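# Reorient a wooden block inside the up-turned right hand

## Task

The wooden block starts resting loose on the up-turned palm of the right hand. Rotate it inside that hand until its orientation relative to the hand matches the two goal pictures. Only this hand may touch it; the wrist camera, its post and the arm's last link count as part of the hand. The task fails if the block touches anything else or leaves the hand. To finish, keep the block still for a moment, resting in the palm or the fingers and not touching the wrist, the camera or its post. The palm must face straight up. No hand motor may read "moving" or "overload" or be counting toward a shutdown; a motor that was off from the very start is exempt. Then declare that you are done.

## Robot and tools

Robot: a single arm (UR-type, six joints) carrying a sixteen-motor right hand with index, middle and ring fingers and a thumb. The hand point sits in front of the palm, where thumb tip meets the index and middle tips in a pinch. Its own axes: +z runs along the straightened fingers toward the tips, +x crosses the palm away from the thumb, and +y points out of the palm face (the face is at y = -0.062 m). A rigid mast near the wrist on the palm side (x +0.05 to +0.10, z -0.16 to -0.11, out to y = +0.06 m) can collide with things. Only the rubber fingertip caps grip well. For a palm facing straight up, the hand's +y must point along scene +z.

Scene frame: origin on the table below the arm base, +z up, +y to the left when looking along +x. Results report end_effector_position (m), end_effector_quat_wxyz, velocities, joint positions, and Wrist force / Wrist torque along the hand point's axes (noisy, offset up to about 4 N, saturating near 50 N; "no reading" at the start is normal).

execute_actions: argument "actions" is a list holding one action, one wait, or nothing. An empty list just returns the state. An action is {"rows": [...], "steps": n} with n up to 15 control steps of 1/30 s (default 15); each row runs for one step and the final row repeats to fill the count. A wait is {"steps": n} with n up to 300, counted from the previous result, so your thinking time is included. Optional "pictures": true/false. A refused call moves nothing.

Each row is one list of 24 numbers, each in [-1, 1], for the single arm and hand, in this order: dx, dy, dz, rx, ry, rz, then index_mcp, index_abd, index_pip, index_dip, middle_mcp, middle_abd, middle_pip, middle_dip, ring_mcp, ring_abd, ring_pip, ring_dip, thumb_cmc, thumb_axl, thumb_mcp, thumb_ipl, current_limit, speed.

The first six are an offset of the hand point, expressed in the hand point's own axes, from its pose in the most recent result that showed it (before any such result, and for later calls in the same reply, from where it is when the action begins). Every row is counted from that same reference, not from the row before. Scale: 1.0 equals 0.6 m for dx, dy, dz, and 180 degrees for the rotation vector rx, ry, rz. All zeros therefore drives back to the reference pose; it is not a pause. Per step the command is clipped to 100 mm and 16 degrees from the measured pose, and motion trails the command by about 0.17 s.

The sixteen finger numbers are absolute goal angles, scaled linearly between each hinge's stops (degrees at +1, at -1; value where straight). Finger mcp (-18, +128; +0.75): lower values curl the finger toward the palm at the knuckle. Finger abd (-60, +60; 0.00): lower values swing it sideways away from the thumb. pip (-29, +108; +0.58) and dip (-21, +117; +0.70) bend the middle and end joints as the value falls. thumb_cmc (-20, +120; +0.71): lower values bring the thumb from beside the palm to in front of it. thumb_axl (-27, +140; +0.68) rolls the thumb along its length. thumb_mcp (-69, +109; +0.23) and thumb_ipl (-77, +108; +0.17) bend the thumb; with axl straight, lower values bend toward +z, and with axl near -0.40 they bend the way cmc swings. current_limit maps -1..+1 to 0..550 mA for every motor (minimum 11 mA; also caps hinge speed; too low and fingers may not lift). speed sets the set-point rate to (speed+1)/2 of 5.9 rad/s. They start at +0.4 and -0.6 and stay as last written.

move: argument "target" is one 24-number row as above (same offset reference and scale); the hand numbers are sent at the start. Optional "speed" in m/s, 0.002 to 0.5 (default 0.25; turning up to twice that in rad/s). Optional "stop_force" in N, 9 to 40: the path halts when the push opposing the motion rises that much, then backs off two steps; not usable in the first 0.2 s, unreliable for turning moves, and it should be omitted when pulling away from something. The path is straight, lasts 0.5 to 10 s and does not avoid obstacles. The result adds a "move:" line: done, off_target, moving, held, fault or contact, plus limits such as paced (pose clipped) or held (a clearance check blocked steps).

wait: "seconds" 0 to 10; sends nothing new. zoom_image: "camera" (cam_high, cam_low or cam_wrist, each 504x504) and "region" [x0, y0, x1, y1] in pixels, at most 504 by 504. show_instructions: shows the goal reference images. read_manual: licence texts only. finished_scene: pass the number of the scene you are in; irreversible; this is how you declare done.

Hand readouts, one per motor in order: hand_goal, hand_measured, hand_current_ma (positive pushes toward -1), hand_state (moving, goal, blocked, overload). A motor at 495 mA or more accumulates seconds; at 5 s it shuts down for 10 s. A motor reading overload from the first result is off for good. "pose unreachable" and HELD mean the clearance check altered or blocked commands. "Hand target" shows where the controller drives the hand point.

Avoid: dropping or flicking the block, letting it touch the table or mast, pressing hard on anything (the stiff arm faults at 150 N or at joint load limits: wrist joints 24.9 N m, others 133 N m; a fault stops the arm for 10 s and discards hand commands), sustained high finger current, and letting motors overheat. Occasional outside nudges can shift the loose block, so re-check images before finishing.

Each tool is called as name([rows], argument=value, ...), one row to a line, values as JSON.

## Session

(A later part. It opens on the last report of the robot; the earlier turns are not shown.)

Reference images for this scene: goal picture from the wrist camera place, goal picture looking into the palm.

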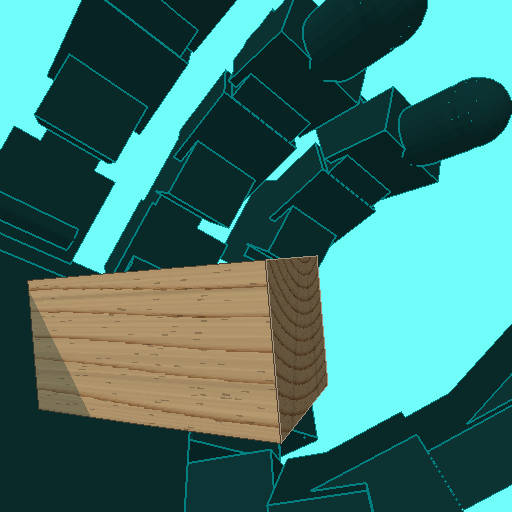

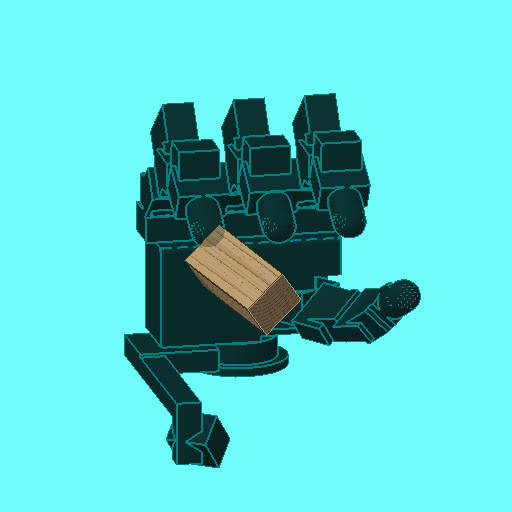

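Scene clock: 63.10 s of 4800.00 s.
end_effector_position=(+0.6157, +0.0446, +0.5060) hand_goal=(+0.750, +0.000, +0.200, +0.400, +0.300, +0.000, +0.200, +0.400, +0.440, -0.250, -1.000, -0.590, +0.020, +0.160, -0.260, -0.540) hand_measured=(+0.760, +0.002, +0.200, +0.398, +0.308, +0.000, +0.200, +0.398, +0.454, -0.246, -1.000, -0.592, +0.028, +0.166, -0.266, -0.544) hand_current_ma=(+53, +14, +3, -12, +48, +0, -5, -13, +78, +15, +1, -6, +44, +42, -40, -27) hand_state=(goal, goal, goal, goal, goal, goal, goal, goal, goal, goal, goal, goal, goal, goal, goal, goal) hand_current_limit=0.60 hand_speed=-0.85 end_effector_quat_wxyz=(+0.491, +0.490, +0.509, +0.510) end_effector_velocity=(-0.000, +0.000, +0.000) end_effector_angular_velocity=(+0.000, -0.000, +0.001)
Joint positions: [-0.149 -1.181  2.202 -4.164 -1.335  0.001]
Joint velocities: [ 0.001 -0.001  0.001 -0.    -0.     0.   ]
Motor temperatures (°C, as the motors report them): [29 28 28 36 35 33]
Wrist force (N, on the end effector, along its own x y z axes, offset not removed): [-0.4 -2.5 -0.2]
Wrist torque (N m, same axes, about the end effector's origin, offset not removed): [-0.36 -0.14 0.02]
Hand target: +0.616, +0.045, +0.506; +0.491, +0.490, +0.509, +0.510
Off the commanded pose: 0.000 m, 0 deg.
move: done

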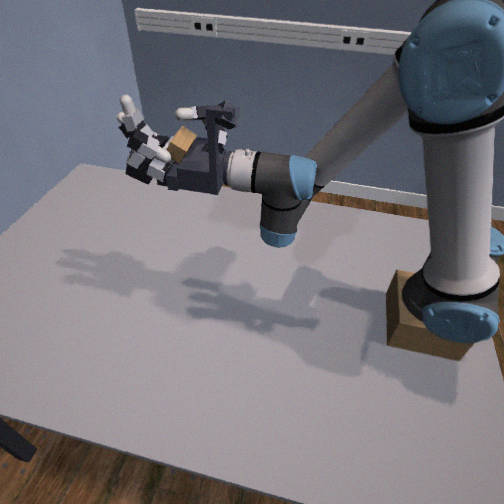

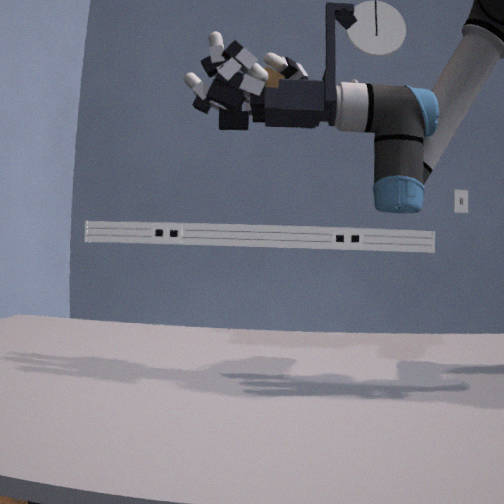

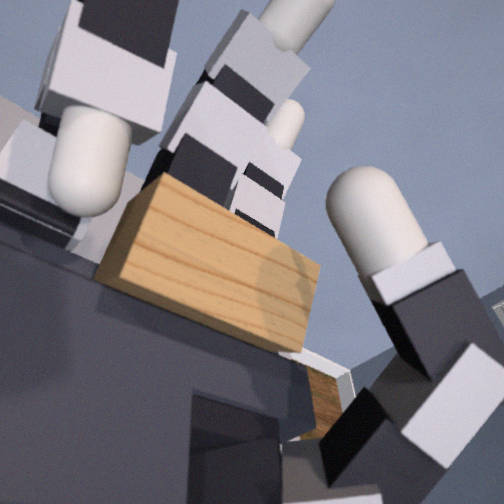

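move(target=[0,0,0,0,0,0,0.75,0,0.2,0.4,0.3,0,0.2,0.4,0.42,-0.25,-1,-0.59,0.43,0.42,-0.1,-0.7,0.6,-0.7])

move(target=[0,0,0,0,0,0,0.75,0,0.2,0.4,0.3,0,0.2,0.4,0.42,-0.35,-1,-0.59,0.43,0.42,-0.45,-0.72,0.6,-0.8])

move(target=[0,0,0,0,0,0,0.75,0,0.2,0.4,0.3,0,0.2,0.4,0.42,-0.4,-1,-0.59,0.4,0.22,-0.43,-0.7,0.6,-0.85])

move(target=[0,0,0,0,0,0,0.75,0,0.2,0.4,0.3,0,0.2,0.4,0.42,-0.5,-1,-0.59,0.25,0.13,-0.34,-0.66,0.6,-0.88])

zoom_image(camera="cam_high", region=[90,60,270,210])

Scene clock: 71.40 s of 4800.00 s.
end_effector_position=(+0.6157, +0.0446, +0.5060) hand_goal=(+0.750, +0.000, +0.200, +0.400, +0.300, +0.000, +0.200, +0.400, +0.420, -0.250, -1.000, -0.590, +0.430, +0.420, -0.100, -0.700) hand_measured=(+0.760, +0.002, +0.200, +0.398, +0.308, +0.000, +0.200, +0.398, +0.436, -0.246, -1.000, -0.592, +0.436, +0.422, -0.102, -0.698) hand_current_ma=(+53, +14, +3, -12, +48, +0, -5, -13, +91, +15, +1, -6, +27, +8, -16, +8) hand_state=(goal, goal, goal, goal, goal, goal, goal, goal, goal, goal, goal, goal, goal, goal, goal, goal) hand_current_limit=0.60 hand_speed=-0.70 end_effector_quat_wxyz=(+0.491, +0.490, +0.509, +0.510) end_effector_velocity=(-0.000, -0.000, -0.001) end_effector_angular_velocity=(+0.000, +0.001, -0.000)
Joint positions: [-0.149 -1.181  2.202 -4.164 -1.335  0.001]
Joint velocities: [-0.     0.     0.002 -0.    -0.    -0.   ]
Motor temperatures (°C, as the motors report them): [29 28 28 36 35 33]
Wrist force (N, on the end effector, along its own x y z axes, offset not removed): [-1.2 -1.1 0.0]
Wrist torque (N m, same axes, about the end effector's origin, offset not removed): [-0.27 -0.10 0.00]
Hand target: +0.616, +0.045, +0.506; +0.491, +0.490, +0.509, +0.510
Off the commanded pose: 0.000 m, 0 deg.
After step 90, 4.47 s passed at rest.
move: done

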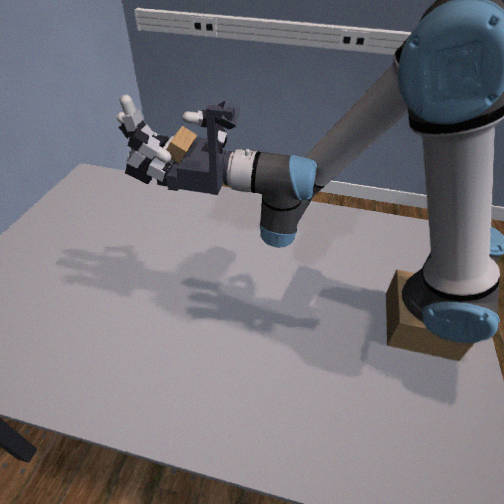

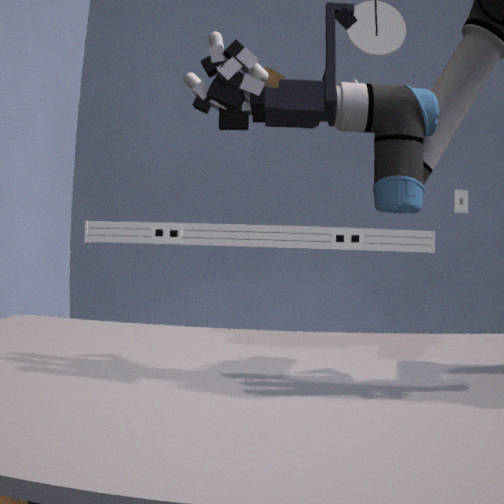

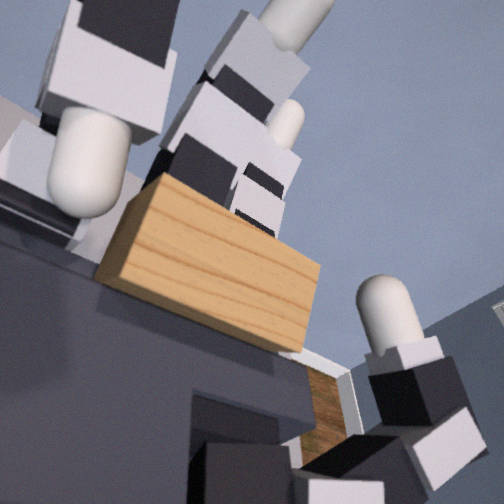

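Scene clock: 72.50 s of 4800.00 s.
end_effector_position=(+0.6157, +0.0446, +0.5060) hand_goal=(+0.750, +0.000, +0.200, +0.400, +0.300, +0.000, +0.200, +0.400, +0.420, -0.350, -1.000, -0.590, +0.430, +0.420, -0.450, -0.720) hand_measured=(+0.760, +0.002, +0.200, +0.398, +0.308, +0.000, +0.200, +0.398, +0.436, -0.338, -1.000, -0.596, +0.448, +0.422, -0.368, -0.706) hand_current_ma=(+53, +14, +3, -12, +48, +0, -5, -13, +91, +52, +1, -28, +98, +11, +440, +92) hand_state=(goal, goal, goal, goal, goal, goal, goal, goal, goal, goal, goal, goal, goal, goal, blocked, goal) hand_current_limit=0.60 hand_speed=-0.80 end_effector_quat_wxyz=(+0.491, +0.490, +0.509, +0.510) end_effector_velocity=(-0.000, -0.000, +0.000) end_effector_angular_velocity=(+0.000, -0.001, -0.000)
Joint positions: [-0.149 -1.181  2.202 -4.164 -1.335  0.001]
Joint velocities: [-0.    -0.     0.    -0.001 -0.     0.001]
Motor temperatures (°C, as the motors report them): [29 28 28 36 35 33]
Wrist force (N, on the end effector, along its own x y z axes, offset not removed): [-0.1 -1.6 -0.5]
Wrist torque (N m, same axes, about the end effector's origin, offset not removed): [-0.22 -0.15 0.07]
Hand target: +0.616, +0.045, +0.506; +0.491, +0.490, +0.509, +0.510
Off the commanded pose: 0.000 m, 0 deg.
move: done

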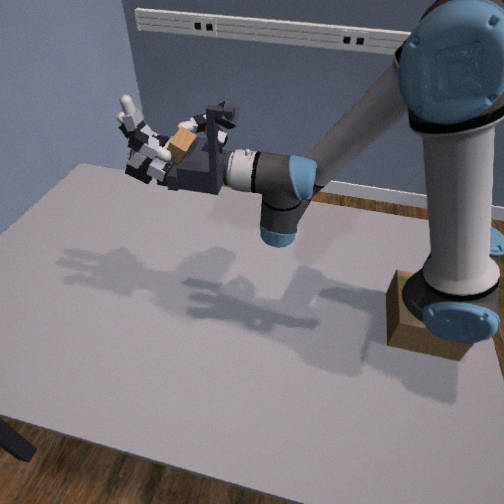

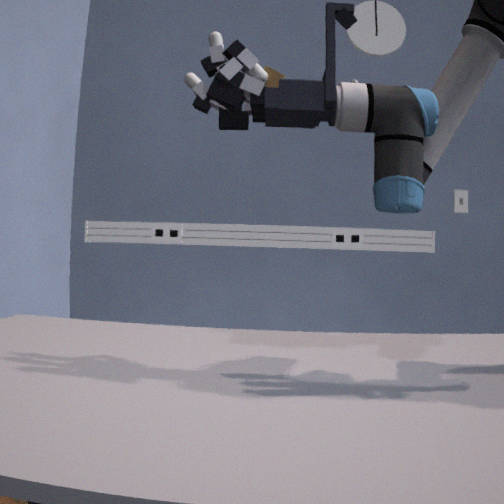

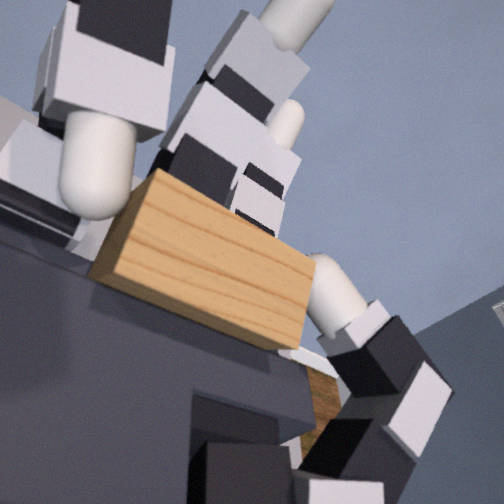

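Scene clock: 73.43 s of 4800.00 s.
end_effector_position=(+0.6157, +0.0446, +0.5060) hand_goal=(+0.750, +0.000, +0.200, +0.400, +0.300, +0.000, +0.200, +0.400, +0.420, -0.400, -1.000, -0.590, +0.400, +0.220, -0.430, -0.700) hand_measured=(+0.760, +0.002, +0.200, +0.398, +0.308, +0.000, +0.200, +0.398, +0.436, -0.364, -1.000, -0.598, +0.446, +0.224, -0.374, -0.688) hand_current_ma=(+53, +14, +3, -12, +48, +0, -5, -13, +91, +162, +1, -44, +247, +26, +363, +89) hand_state=(goal, goal, goal, goal, goal, goal, goal, goal, goal, blocked, goal, goal, blocked, goal, blocked, goal) hand_current_limit=0.60 hand_speed=-0.85 end_effector_quat_wxyz=(+0.491, +0.490, +0.509, +0.510) end_effector_velocity=(-0.000, -0.000, +0.000) end_effector_angular_velocity=(-0.000, -0.002, -0.001)
Joint positions: [-0.149 -1.181  2.202 -4.164 -1.335  0.001]
Joint velocities: [-0.     0.    -0.    -0.002 -0.     0.   ]
Motor temperatures (°C, as the motors report them): [29 28 28 36 35 33]
Wrist force (N, on the end effector, along its own x y z axes, offset not removed): [-0.7 0.1 -0.8]
Wrist torque (N m, same axes, about the end effector's origin, offset not removed): [0.13 -0.02 -0.02]
Hand target: +0.616, +0.045, +0.506; +0.491, +0.490, +0.509, +0.510
Off the commanded pose: 0.000 m, 0 deg.
move: done

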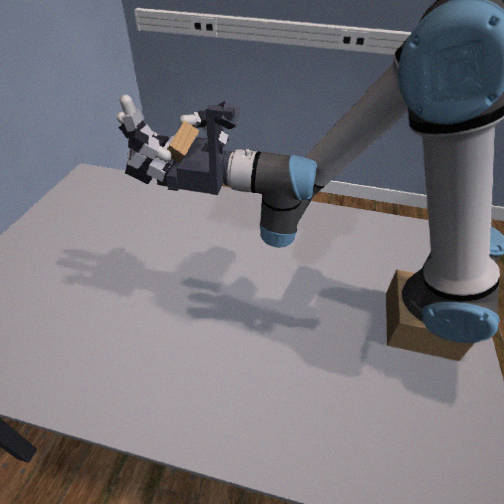

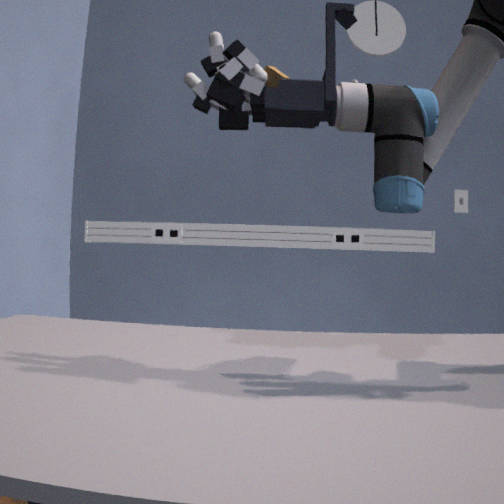

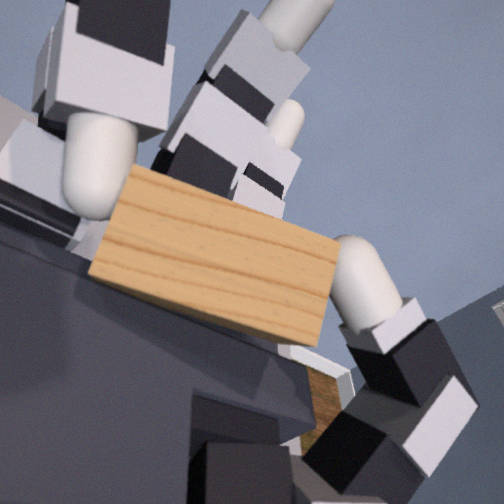

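Scene clock: 74.20 s of 4800.00 s.
end_effector_position=(+0.6157, +0.0446, +0.5060) hand_goal=(+0.750, +0.000, +0.200, +0.400, +0.300, +0.000, +0.200, +0.400, +0.420, -0.500, -1.000, -0.590, +0.250, +0.130, -0.340, -0.660) hand_measured=(+0.760, +0.002, +0.200, +0.398, +0.308, +0.000, +0.200, +0.398, +0.436, -0.470, -1.000, -0.600, +0.308, +0.130, -0.316, -0.650) hand_current_ma=(+53, +14, +3, -12, +48, +0, -5, -13, +91, +133, +1, -50, +319, -1, +159, +65) hand_state=(goal, goal, goal, goal, goal, goal, goal, goal, goal, blocked, goal, goal, blocked, goal, blocked, goal) hand_current_limit=0.60 hand_speed=-0.88 end_effector_quat_wxyz=(+0.491, +0.490, +0.509, +0.510) end_effector_velocity=(+0.000, +0.001, +0.001) end_effector_angular_velocity=(-0.000, -0.002, +0.001)
Joint positions: [-0.149 -1.181  2.202 -4.164 -1.335  0.001]
Joint velocities: [ 0.001  0.    -0.002 -0.001  0.     0.   ]
Motor temperatures (°C, as the motors report them): [29 28 28 36 35 33]
Wrist force (N, on the end effector, along its own x y z axes, offset not removed): [-1.5 -0.6 -1.5]
Wrist torque (N m, same axes, about the end effector's origin, offset not removed): [-0.05 0.14 0.00]
Hand target: +0.616, +0.045, +0.506; +0.491, +0.490, +0.509, +0.510
Off the commanded pose: 0.000 m, 0 deg.
move: done

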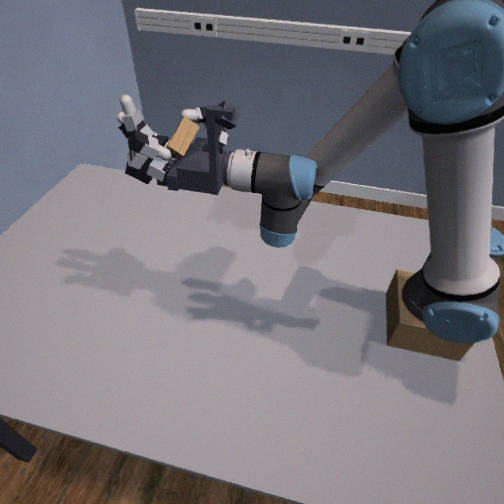

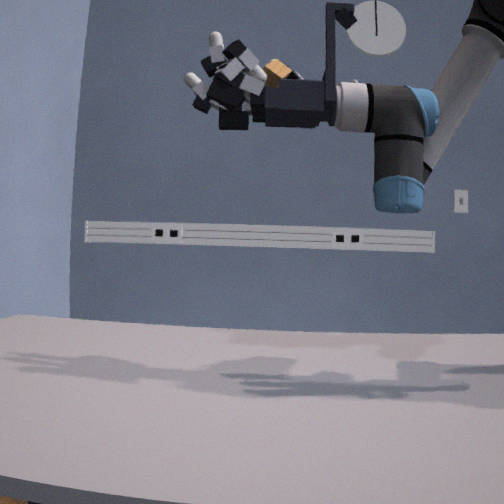

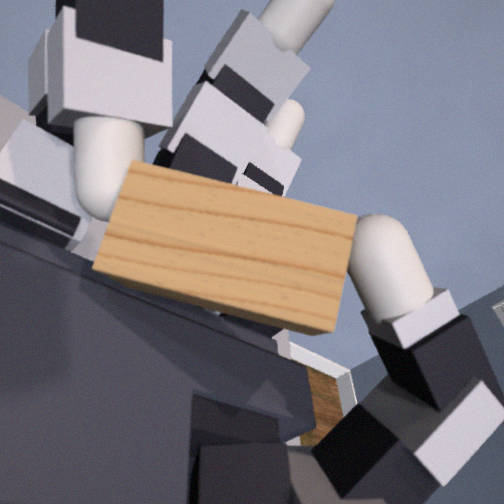

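Region (90, 60, 270, 210) of cam_high's 504x504 image, scaled by 2.800, with more detail than that image has.

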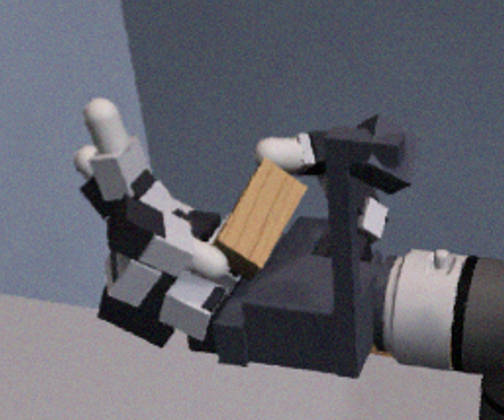

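move(target=[0,0,0,0,0,0,0.75,0,0.2,0.4,0.3,0,0.2,0.4,0.42,-0.52,-1,-0.59,0.05,0.14,-0.27,-0.65,0.6,-0.9])

move(target=[0,0,0,0,0,0,0.75,0,0.2,0.4,0.3,0,0.2,0.4,0.42,-0.54,-1,-0.59,-0.1,0.15,-0.2,-0.63,0.6,-0.9])

zoom_image(camera="cam_high", region=[90,60,270,210])

Scene clock: 84.60 s of 4800.00 s.
end_effector_position=(+0.6157, +0.0446, +0.5060) hand_goal=(+0.750, +0.000, +0.200, +0.400, +0.300, +0.000, +0.200, +0.400, +0.420, -0.520, -1.000, -0.590, +0.050, +0.140, -0.270, -0.650) hand_measured=(+0.760, +0.002, +0.200, +0.398, +0.308, +0.000, +0.200, +0.398, +0.436, -0.494, -1.000, -0.606, +0.146, +0.138, -0.234, -0.634) hand_current_ma=(+53, +14, +3, -12, +48, +0, -5, -13, +91, +112, +0, -91, +436, -13, +235, +109) hand_state=(goal, goal, goal, goal, goal, goal, goal, goal, goal, blocked, goal, goal, blocked, goal, blocked, goal) hand_current_limit=0.60 hand_speed=-0.90 end_effector_quat_wxyz=(+0.491, +0.490, +0.509, +0.510) end_effector_velocity=(-0.000, -0.001, +0.000) end_effector_angular_velocity=(-0.000, -0.001, -0.001)
Joint positions: [-0.149 -1.181  2.202 -4.164 -1.335  0.001]
Joint velocities: [-0.001 -0.     0.    -0.001  0.     0.   ]
Motor temperatures (°C, as the motors report them): [29 28 28 36 35 33]
Wrist force (N, on the end effector, along its own x y z axes, offset not removed): [-1.6 -1.5 -1.0]
Wrist torque (N m, same axes, about the end effector's origin, offset not removed): [-0.19 0.01 -0.06]
Hand target: +0.616, +0.045, +0.506; +0.491, +0.490, +0.509, +0.510
Off the commanded pose: 0.000 m, 0 deg.
After step 90, 6.33 s passed at rest.
move: done

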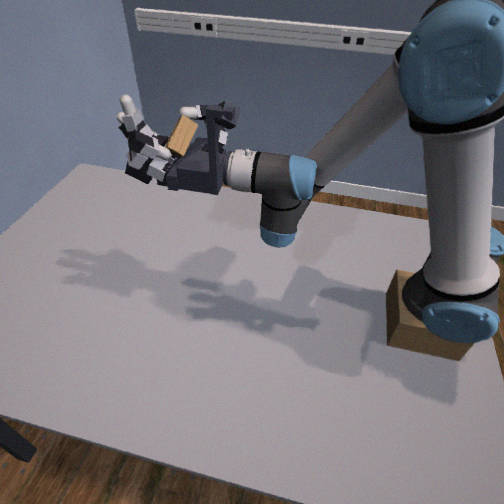

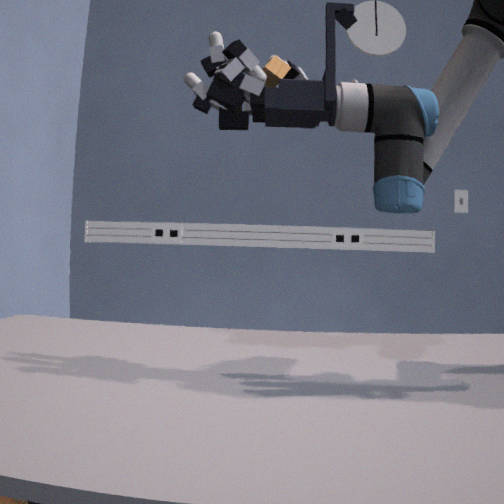

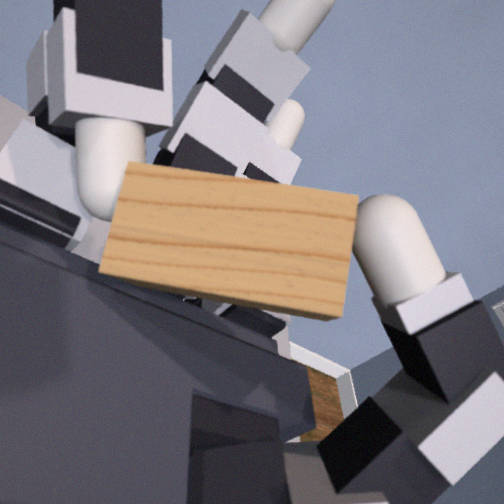

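Scene clock: 85.53 s of 4800.00 s.
end_effector_position=(+0.6157, +0.0446, +0.5060) hand_goal=(+0.750, +0.000, +0.200, +0.400, +0.300, +0.000, +0.200, +0.400, +0.420, -0.540, -1.000, -0.590, -0.100, +0.150, -0.200, -0.630) hand_measured=(+0.760, +0.002, +0.200, +0.398, +0.308, +0.000, +0.200, +0.398, +0.436, -0.512, -1.000, -0.608, +0.010, +0.148, -0.166, -0.614) hand_current_ma=(+53, +14, +3, -12, +48, +0, -5, -13, +91, +121, +0, -97, +437, -11, +230, +111) hand_state=(goal, goal, goal, goal, goal, goal, goal, goal, goal, blocked, goal, goal, blocked, goal, blocked, goal) hand_current_limit=0.60 hand_speed=-0.90 end_effector_quat_wxyz=(+0.491, +0.490, +0.509, +0.510) end_effector_velocity=(-0.000, -0.000, +0.000) end_effector_angular_velocity=(-0.001, -0.001, -0.001)
Joint positions: [-0.149 -1.181  2.202 -4.164 -1.335  0.001]
Joint velocities: [-0.001 -0.001  0.001 -0.001  0.    -0.   ]
Motor temperatures (°C, as the motors report them): [29 28 28 36 35 33]
Wrist force (N, on the end effector, along its own x y z axes, offset not removed): [-0.1 -0.4 -1.5]
Wrist torque (N m, same axes, about the end effector's origin, offset not removed): [0.03 -0.13 0.08]
Hand target: +0.616, +0.045, +0.506; +0.491, +0.490, +0.509, +0.510
Off the commanded pose: 0.000 m, 0 deg.
move: done

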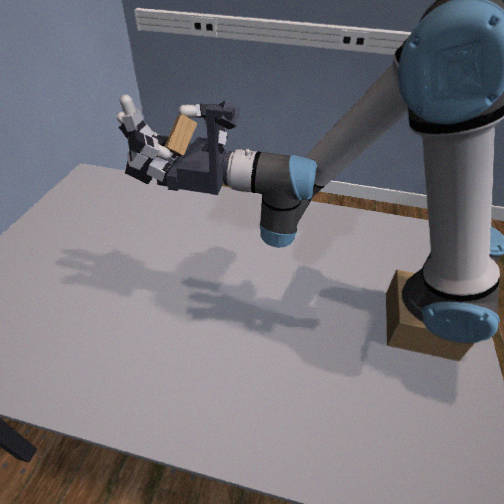

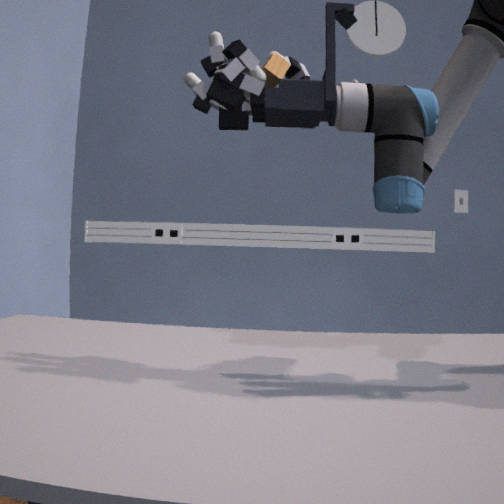

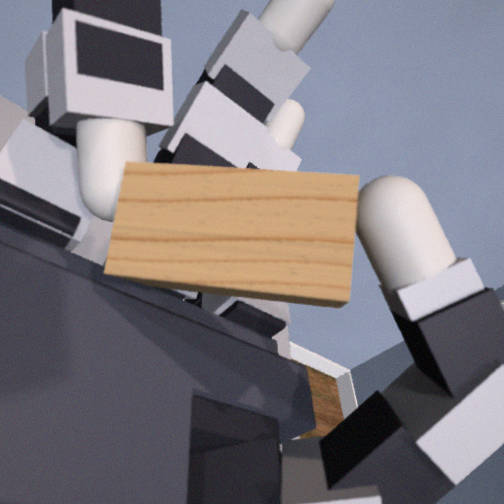

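Region (90, 60, 270, 210) of cam_high's 504x504 image, scaled by 2.800, with more detail than that image has.

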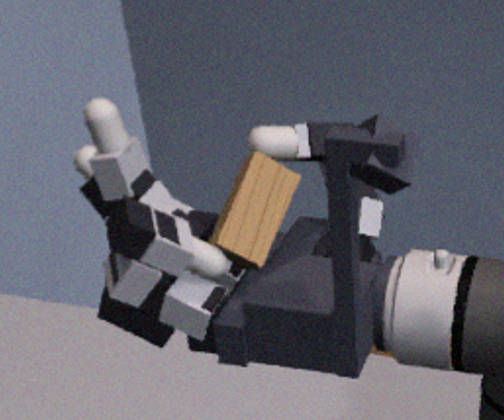

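move(target=[0,0,0,0,0,0,0.75,0,0.2,0.4,0.3,0,0.2,0.4,0.42,-0.55,-1,-0.6,-0.24,0.13,-0.13,-0.62,0.6,-0.9])

move(target=[0,0,0,0,0,0,0.75,0,0.2,0.4,0.3,0,0.2,0.4,0.42,-0.56,-1,-0.6,-0.34,0.11,-0.06,-0.62,0.6,-0.9])

zoom_image(camera="cam_high", region=[90,60,270,210])

Scene clock: 93.97 s of 4800.00 s.
end_effector_position=(+0.6157, +0.0446, +0.5060) hand_goal=(+0.750, +0.000, +0.200, +0.400, +0.300, +0.000, +0.200, +0.400, +0.420, -0.550, -1.000, -0.600, -0.240, +0.130, -0.130, -0.620) hand_measured=(+0.760, +0.002, +0.200, +0.398, +0.308, +0.000, +0.200, +0.398, +0.436, -0.526, -1.000, -0.618, -0.122, +0.132, -0.096, -0.604) hand_current_ma=(+53, +14, +3, -12, +48, +0, -5, -13, +91, +110, +0, -101, +437, +8, +225, +111) hand_state=(goal, goal, goal, goal, goal, goal, goal, goal, goal, blocked, goal, goal, blocked, goal, blocked, goal) hand_current_limit=0.60 hand_speed=-0.90 end_effector_quat_wxyz=(+0.491, +0.490, +0.509, +0.510) end_effector_velocity=(+0.000, -0.000, +0.000) end_effector_angular_velocity=(-0.001, -0.001, -0.001)
Joint positions: [-0.149 -1.181  2.202 -4.164 -1.335  0.001]
Joint velocities: [-0.001 -0.    -0.001  0.    -0.    -0.001]
Motor temperatures (°C, as the motors report them): [29 28 28 36 35 33]
Wrist force (N, on the end effector, along its own x y z axes, offset not removed): [-1.8 -1.9 -0.5]
Wrist torque (N m, same axes, about the end effector's origin, offset not removed): [-0.31 0.10 -0.08]
Hand target: +0.616, +0.045, +0.506; +0.491, +0.490, +0.509, +0.510
Off the commanded pose: 0.000 m, 0 deg.
After step 90, 4.53 s passed at rest.
move: done

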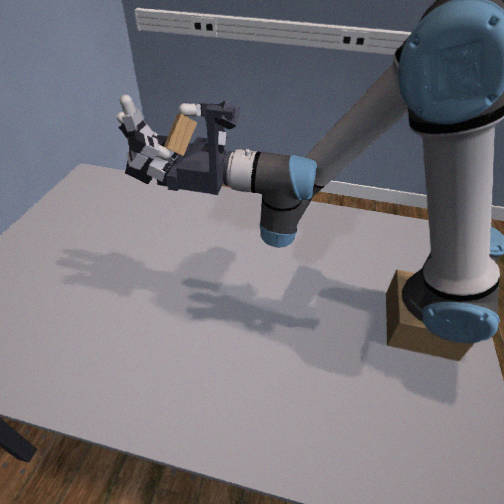

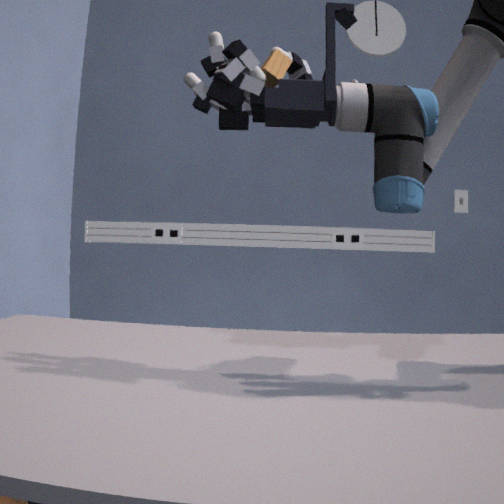

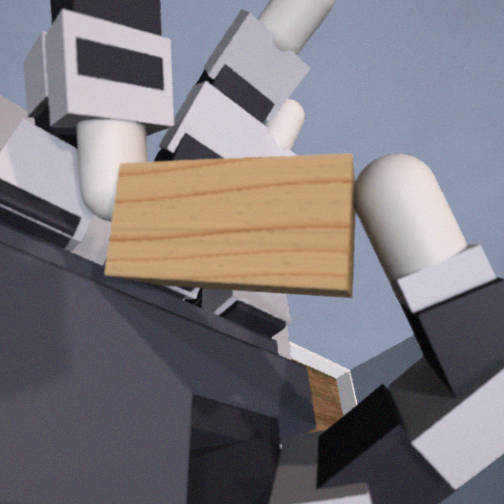

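Scene clock: 94.77 s of 4800.00 s.
end_effector_position=(+0.6157, +0.0446, +0.5060) hand_goal=(+0.750, +0.000, +0.200, +0.400, +0.300, +0.000, +0.200, +0.400, +0.420, -0.560, -1.000, -0.600, -0.340, +0.110, -0.060, -0.620) hand_measured=(+0.760, +0.002, +0.200, +0.398, +0.308, +0.000, +0.200, +0.398, +0.436, -0.538, -1.000, -0.620, -0.236, +0.110, -0.026, -0.604) hand_current_ma=(+53, +14, +3, -12, +48, +0, -5, -13, +91, +96, +0, -104, +437, +3, +222, +112) hand_state=(goal, goal, goal, goal, goal, goal, goal, goal, goal, blocked, goal, goal, blocked, goal, blocked, goal) hand_current_limit=0.60 hand_speed=-0.90 end_effector_quat_wxyz=(+0.491, +0.490, +0.509, +0.510) end_effector_velocity=(-0.000, +0.001, +0.000) end_effector_angular_velocity=(-0.000, -0.001, +0.001)
Joint positions: [-0.149 -1.181  2.202 -4.164 -1.335  0.001]
Joint velocities: [ 0.001 -0.     0.    -0.001 -0.    -0.   ]
Motor temperatures (°C, as the motors report them): [29 28 28 36 35 33]
Wrist force (N, on the end effector, along its own x y z axes, offset not removed): [-0.7 -0.2 -1.7]
Wrist torque (N m, same axes, about the end effector's origin, offset not removed): [0.18 -0.08 0.08]
Hand target: +0.616, +0.045, +0.506; +0.491, +0.490, +0.509, +0.510
Off the commanded pose: 0.000 m, 0 deg.
move: done

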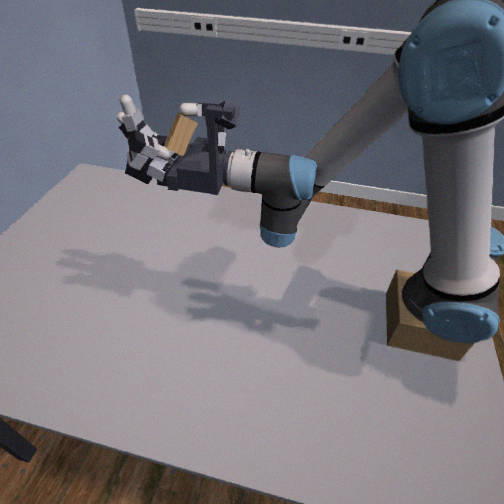

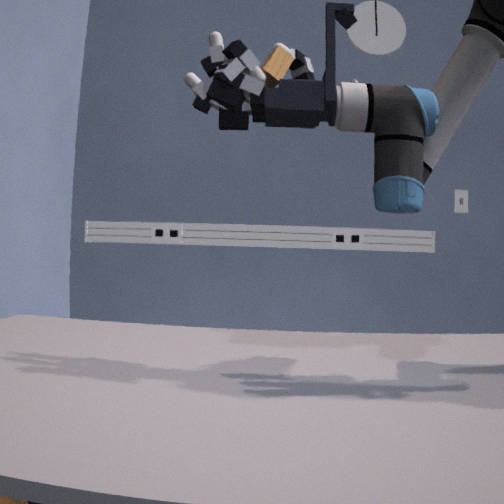

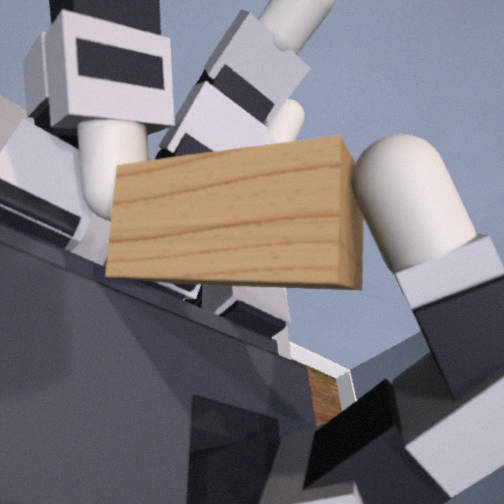

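Region (90, 60, 270, 210) of cam_high's 504x504 image, scaled by 2.800, with more detail than that image has.

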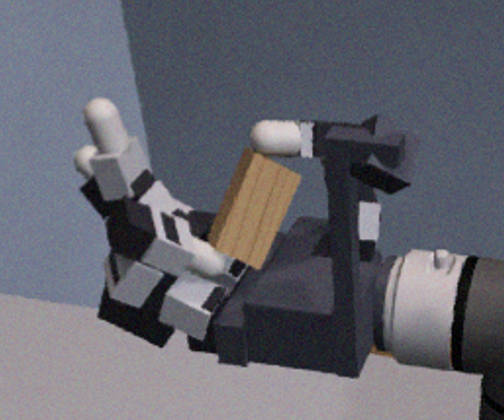

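move(target=[0,0,0,0,0,0,0.75,0,0.2,0.4,0.3,0,0.2,0.4,0.4,-0.46,-1,-0.6,-0.42,0.18,-0.06,-0.6,0.6,-0.9])

Scene clock: 100.10 s of 4800.00 s.
end_effector_position=(+0.6157, +0.0446, +0.5060) hand_goal=(+0.750, +0.000, +0.200, +0.400, +0.300, +0.000, +0.200, +0.400, +0.400, -0.460, -1.000, -0.600, -0.420, +0.180, -0.060, -0.600) hand_measured=(+0.760, +0.002, +0.200, +0.398, +0.308, +0.000, +0.200, +0.398, +0.426, -0.450, -1.000, -0.620, -0.272, +0.180, -0.026, -0.584) hand_current_ma=(+53, +14, +3, -12, +48, +0, -5, -13, +138, +48, +0, -105, +440, +6, +224, +110) hand_state=(goal, goal, goal, goal, goal, goal, goal, goal, blocked, goal, goal, goal, blocked, goal, blocked, goal) hand_current_limit=0.60 hand_speed=-0.90 end_effector_quat_wxyz=(+0.491, +0.490, +0.509, +0.510) end_effector_velocity=(-0.000, +0.000, -0.000) end_effector_angular_velocity=(+0.000, -0.000, +0.000)
Joint positions: [-0.149 -1.181  2.202 -4.164 -1.335  0.001]
Joint velocities: [ 0.     0.     0.    -0.001  0.     0.   ]
Motor temperatures (°C, as the motors report them): [29 28 28 36 35 33]
Wrist force (N, on the end effector, along its own x y z axes, offset not removed): [-0.5 -0.4 -0.7]
Wrist torque (N m, same axes, about the end effector's origin, offset not removed): [-0.05 -0.06 0.07]
Hand target: +0.616, +0.045, +0.506; +0.491, +0.490, +0.509, +0.510
Off the commanded pose: 0.000 m, 0 deg.
After step 90, 1.63 s passed at rest.
move: done

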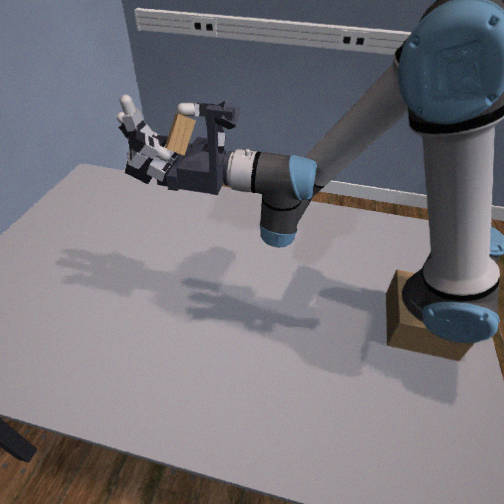

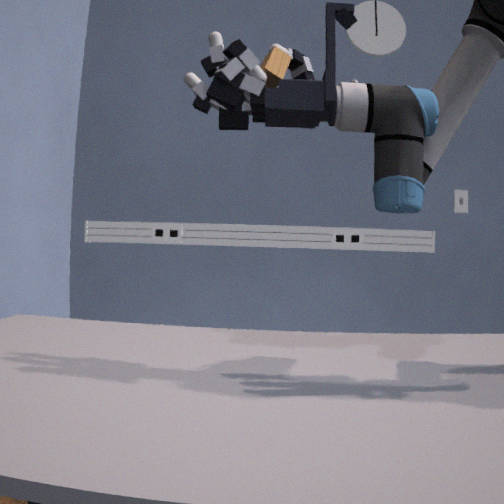

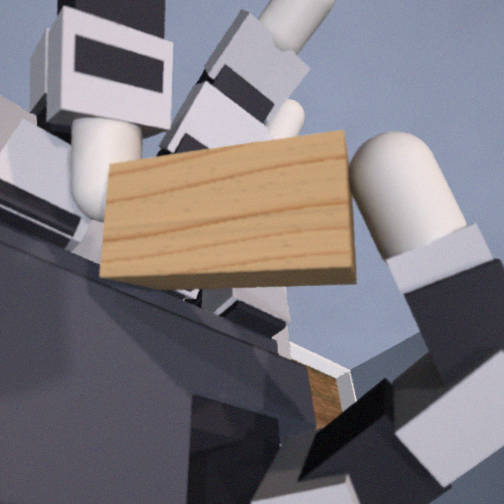

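move(target=[0,0,0,0,0,0,0.75,0,0.2,0.4,0.1,0,0.3,0.4,0.4,-0.46,-1,-0.6,-0.48,0.17,0.0,-0.6,0.6,-0.9])

zoom_image(camera="cam_high", region=[90,60,270,210])

Scene clock: 106.77 s of 4800.00 s.
end_effector_position=(+0.6157, +0.0446, +0.5060) hand_goal=(+0.750, +0.000, +0.200, +0.400, +0.100, +0.000, +0.300, +0.400, +0.400, -0.460, -1.000, -0.600, -0.480, +0.170, +0.000, -0.600) hand_measured=(+0.760, +0.002, +0.200, +0.398, +0.122, +0.000, +0.298, +0.398, +0.424, -0.450, -1.000, -0.620, -0.364, +0.176, +0.034, -0.584) hand_current_ma=(+53, +14, +3, -12, +118, +0, -6, -13, +129, +48, +0, -105, +440, +45, +217, +112) hand_state=(goal, goal, goal, goal, blocked, goal, goal, goal, blocked, goal, goal, goal, blocked, goal, blocked, goal) hand_current_limit=0.60 hand_speed=-0.90 end_effector_quat_wxyz=(+0.491, +0.490, +0.509, +0.510) end_effector_velocity=(-0.000, +0.000, +0.001) end_effector_angular_velocity=(-0.000, -0.001, +0.001)
Joint positions: [-0.149 -1.181  2.202 -4.164 -1.335  0.001]
Joint velocities: [ 0.001 -0.    -0.001 -0.    -0.     0.   ]
Motor temperatures (°C, as the motors report them): [29 28 28 36 35 33]
Wrist force (N, on the end effector, along its own x y z axes, offset not removed): [-1.7 -1.4 0.0]
Wrist torque (N m, same axes, about the end effector's origin, offset not removed): [-0.21 0.02 -0.08]
Hand target: +0.616, +0.045, +0.506; +0.491, +0.490, +0.509, +0.510
Off the commanded pose: 0.000 m, 0 deg.
After step 90, 2.57 s passed at rest.
move: done

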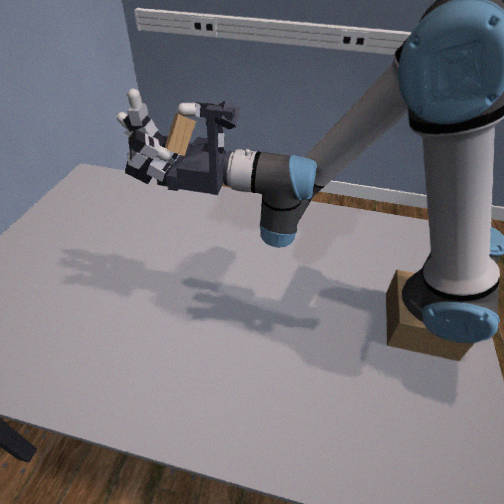

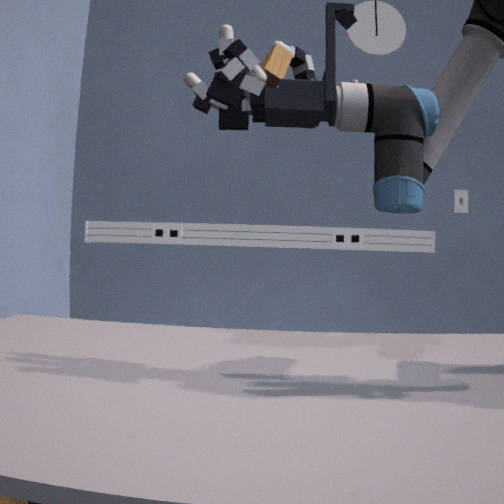

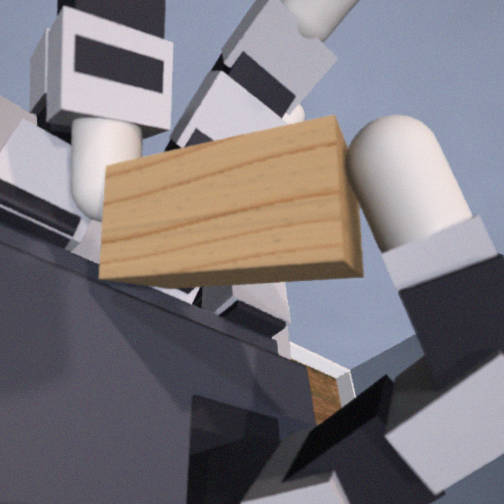

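Region (90, 60, 270, 210) of cam_high's 504x504 image, scaled by 2.800, with more detail than that image has.

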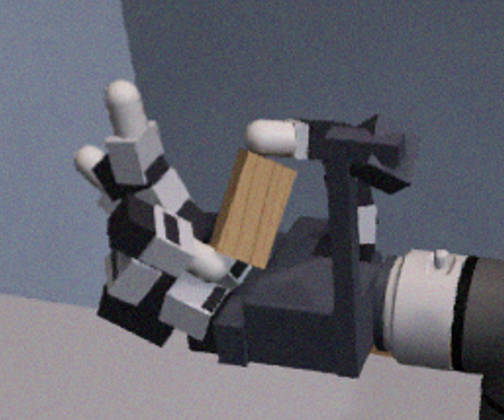

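move(target=[0,0,0,0,0,0,0.75,0.5,-1,-0.1,0.75,0,0.5,0.5,0.4,-0.46,-1,-0.6,-0.44,0.17,0.0,-0.6,0.6,-0.6])

move(target=[0,0,0,0,0,0,0.66,1,-1,-0.15,0.75,0,0.5,0.5,0.4,-0.46,-1,-0.6,-0.44,0.17,0.0,-0.6,0.6,-0.8])

zoom_image(camera="cam_high", region=[90,60,270,210])

Scene clock: 119.30 s of 4800.00 s.
end_effector_position=(+0.6157, +0.0446, +0.5060) hand_goal=(+0.750, +0.500, -1.000, -0.100, +0.750, +0.000, +0.500, +0.500, +0.400, -0.460, -1.000, -0.600, -0.440, +0.170, +0.000, -0.600) hand_measured=(+0.760, +0.496, -0.998, -0.098, +0.762, +0.000, +0.500, +0.498, +0.424, -0.450, -1.000, -0.620, -0.364, +0.176, +0.034, -0.584) hand_current_ma=(+54, -14, +8, +11, +59, +0, +5, -11, +129, +48, +0, -105, +407, +45, +217, +112) hand_state=(goal, goal, goal, goal, goal, goal, goal, goal, blocked, goal, goal, goal, blocked, goal, blocked, goal) hand_current_limit=0.60 hand_speed=-0.60 end_effector_quat_wxyz=(+0.491, +0.490, +0.509, +0.510) end_effector_velocity=(+0.000, +0.000, +0.001) end_effector_angular_velocity=(-0.000, -0.002, +0.000)
Joint positions: [-0.149 -1.181  2.202 -4.164 -1.335  0.001]
Joint velocities: [ 0.    -0.    -0.002  0.    -0.     0.   ]
Motor temperatures (°C, as the motors report them): [29 29 28 36 35 33]
Wrist force (N, on the end effector, along its own x y z axes, offset not removed): [-2.2 -1.0 -2.2]
Wrist torque (N m, same axes, about the end effector's origin, offset not removed): [-0.07 0.19 -0.14]
Hand target: +0.616, +0.045, +0.506; +0.491, +0.490, +0.509, +0.510
Off the commanded pose: 0.000 m, 0 deg.
After step 90, 8.03 s passed at rest.
move: done

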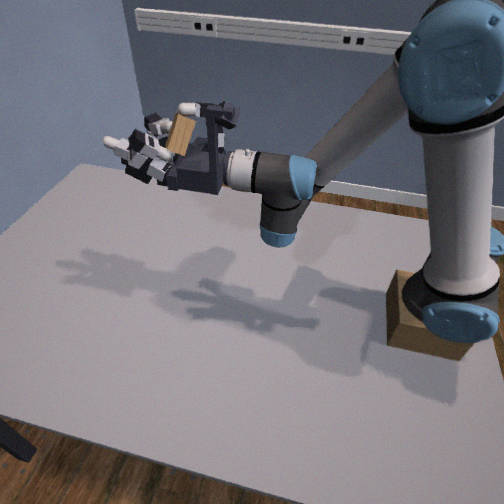

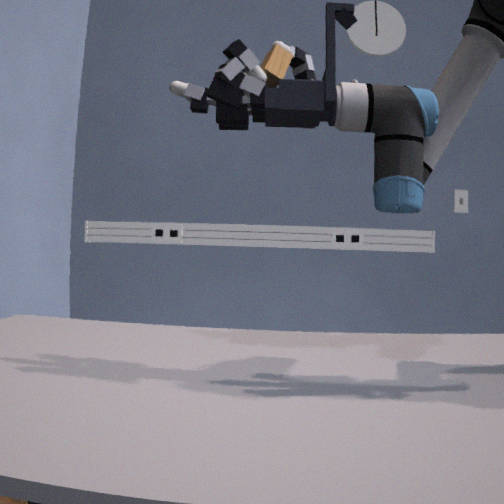

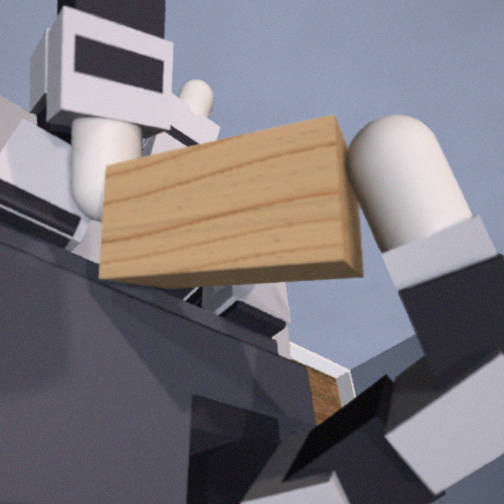

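Scene clock: 120.47 s of 4800.00 s.
end_effector_position=(+0.6157, +0.0446, +0.5060) hand_goal=(+0.660, +1.000, -1.000, -0.150, +0.750, +0.000, +0.500, +0.500, +0.400, -0.460, -1.000, -0.600, -0.440, +0.170, +0.000, -0.600) hand_measured=(+0.678, +0.996, -0.998, -0.148, +0.762, +0.000, +0.500, +0.498, +0.424, -0.450, -1.000, -0.620, -0.364, +0.176, +0.034, -0.584) hand_current_ma=(+96, -14, +7, +11, +59, +0, +5, -11, +129, +48, +0, -105, +407, +45, +217, +112) hand_state=(goal, goal, goal, goal, goal, goal, goal, goal, blocked, goal, goal, goal, blocked, goal, blocked, goal) hand_current_limit=0.60 hand_speed=-0.80 end_effector_quat_wxyz=(+0.491, +0.490, +0.509, +0.510) end_effector_velocity=(+0.000, -0.000, +0.000) end_effector_angular_velocity=(-0.000, -0.001, -0.000)
Joint positions: [-0.149 -1.181  2.202 -4.164 -1.335  0.001]
Joint velocities: [-0.     0.    -0.001 -0.001  0.     0.   ]
Motor temperatures (°C, as the motors report them): [29 29 28 36 35 33]
Wrist force (N, on the end effector, along its own x y z axes, offset not removed): [-3.6 -1.4 -0.9]
Wrist torque (N m, same axes, about the end effector's origin, offset not removed): [-0.19 0.34 -0.23]
Hand target: +0.616, +0.045, +0.506; +0.491, +0.490, +0.509, +0.510
Off the commanded pose: 0.000 m, 0 deg.
move: done

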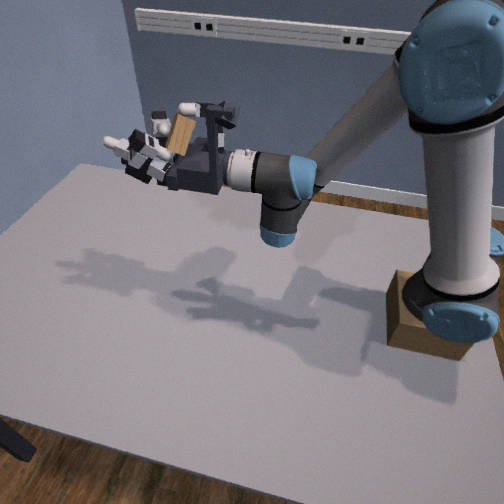

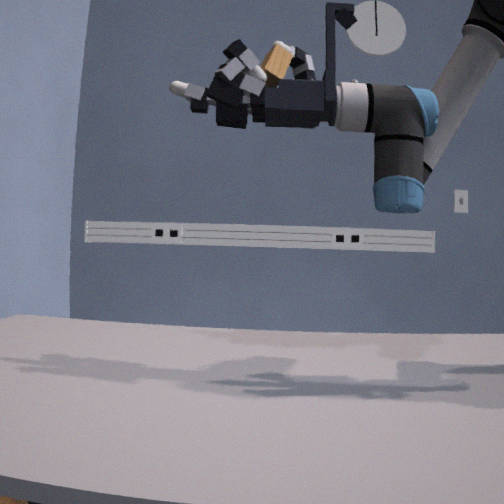

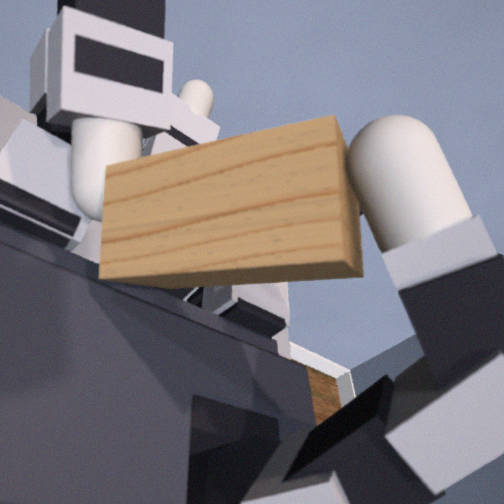

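Region (90, 60, 270, 210) of cam_high's 504x504 image, scaled by 2.800, with more detail than that image has.

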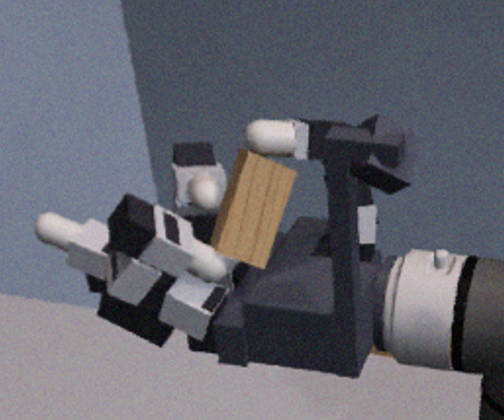

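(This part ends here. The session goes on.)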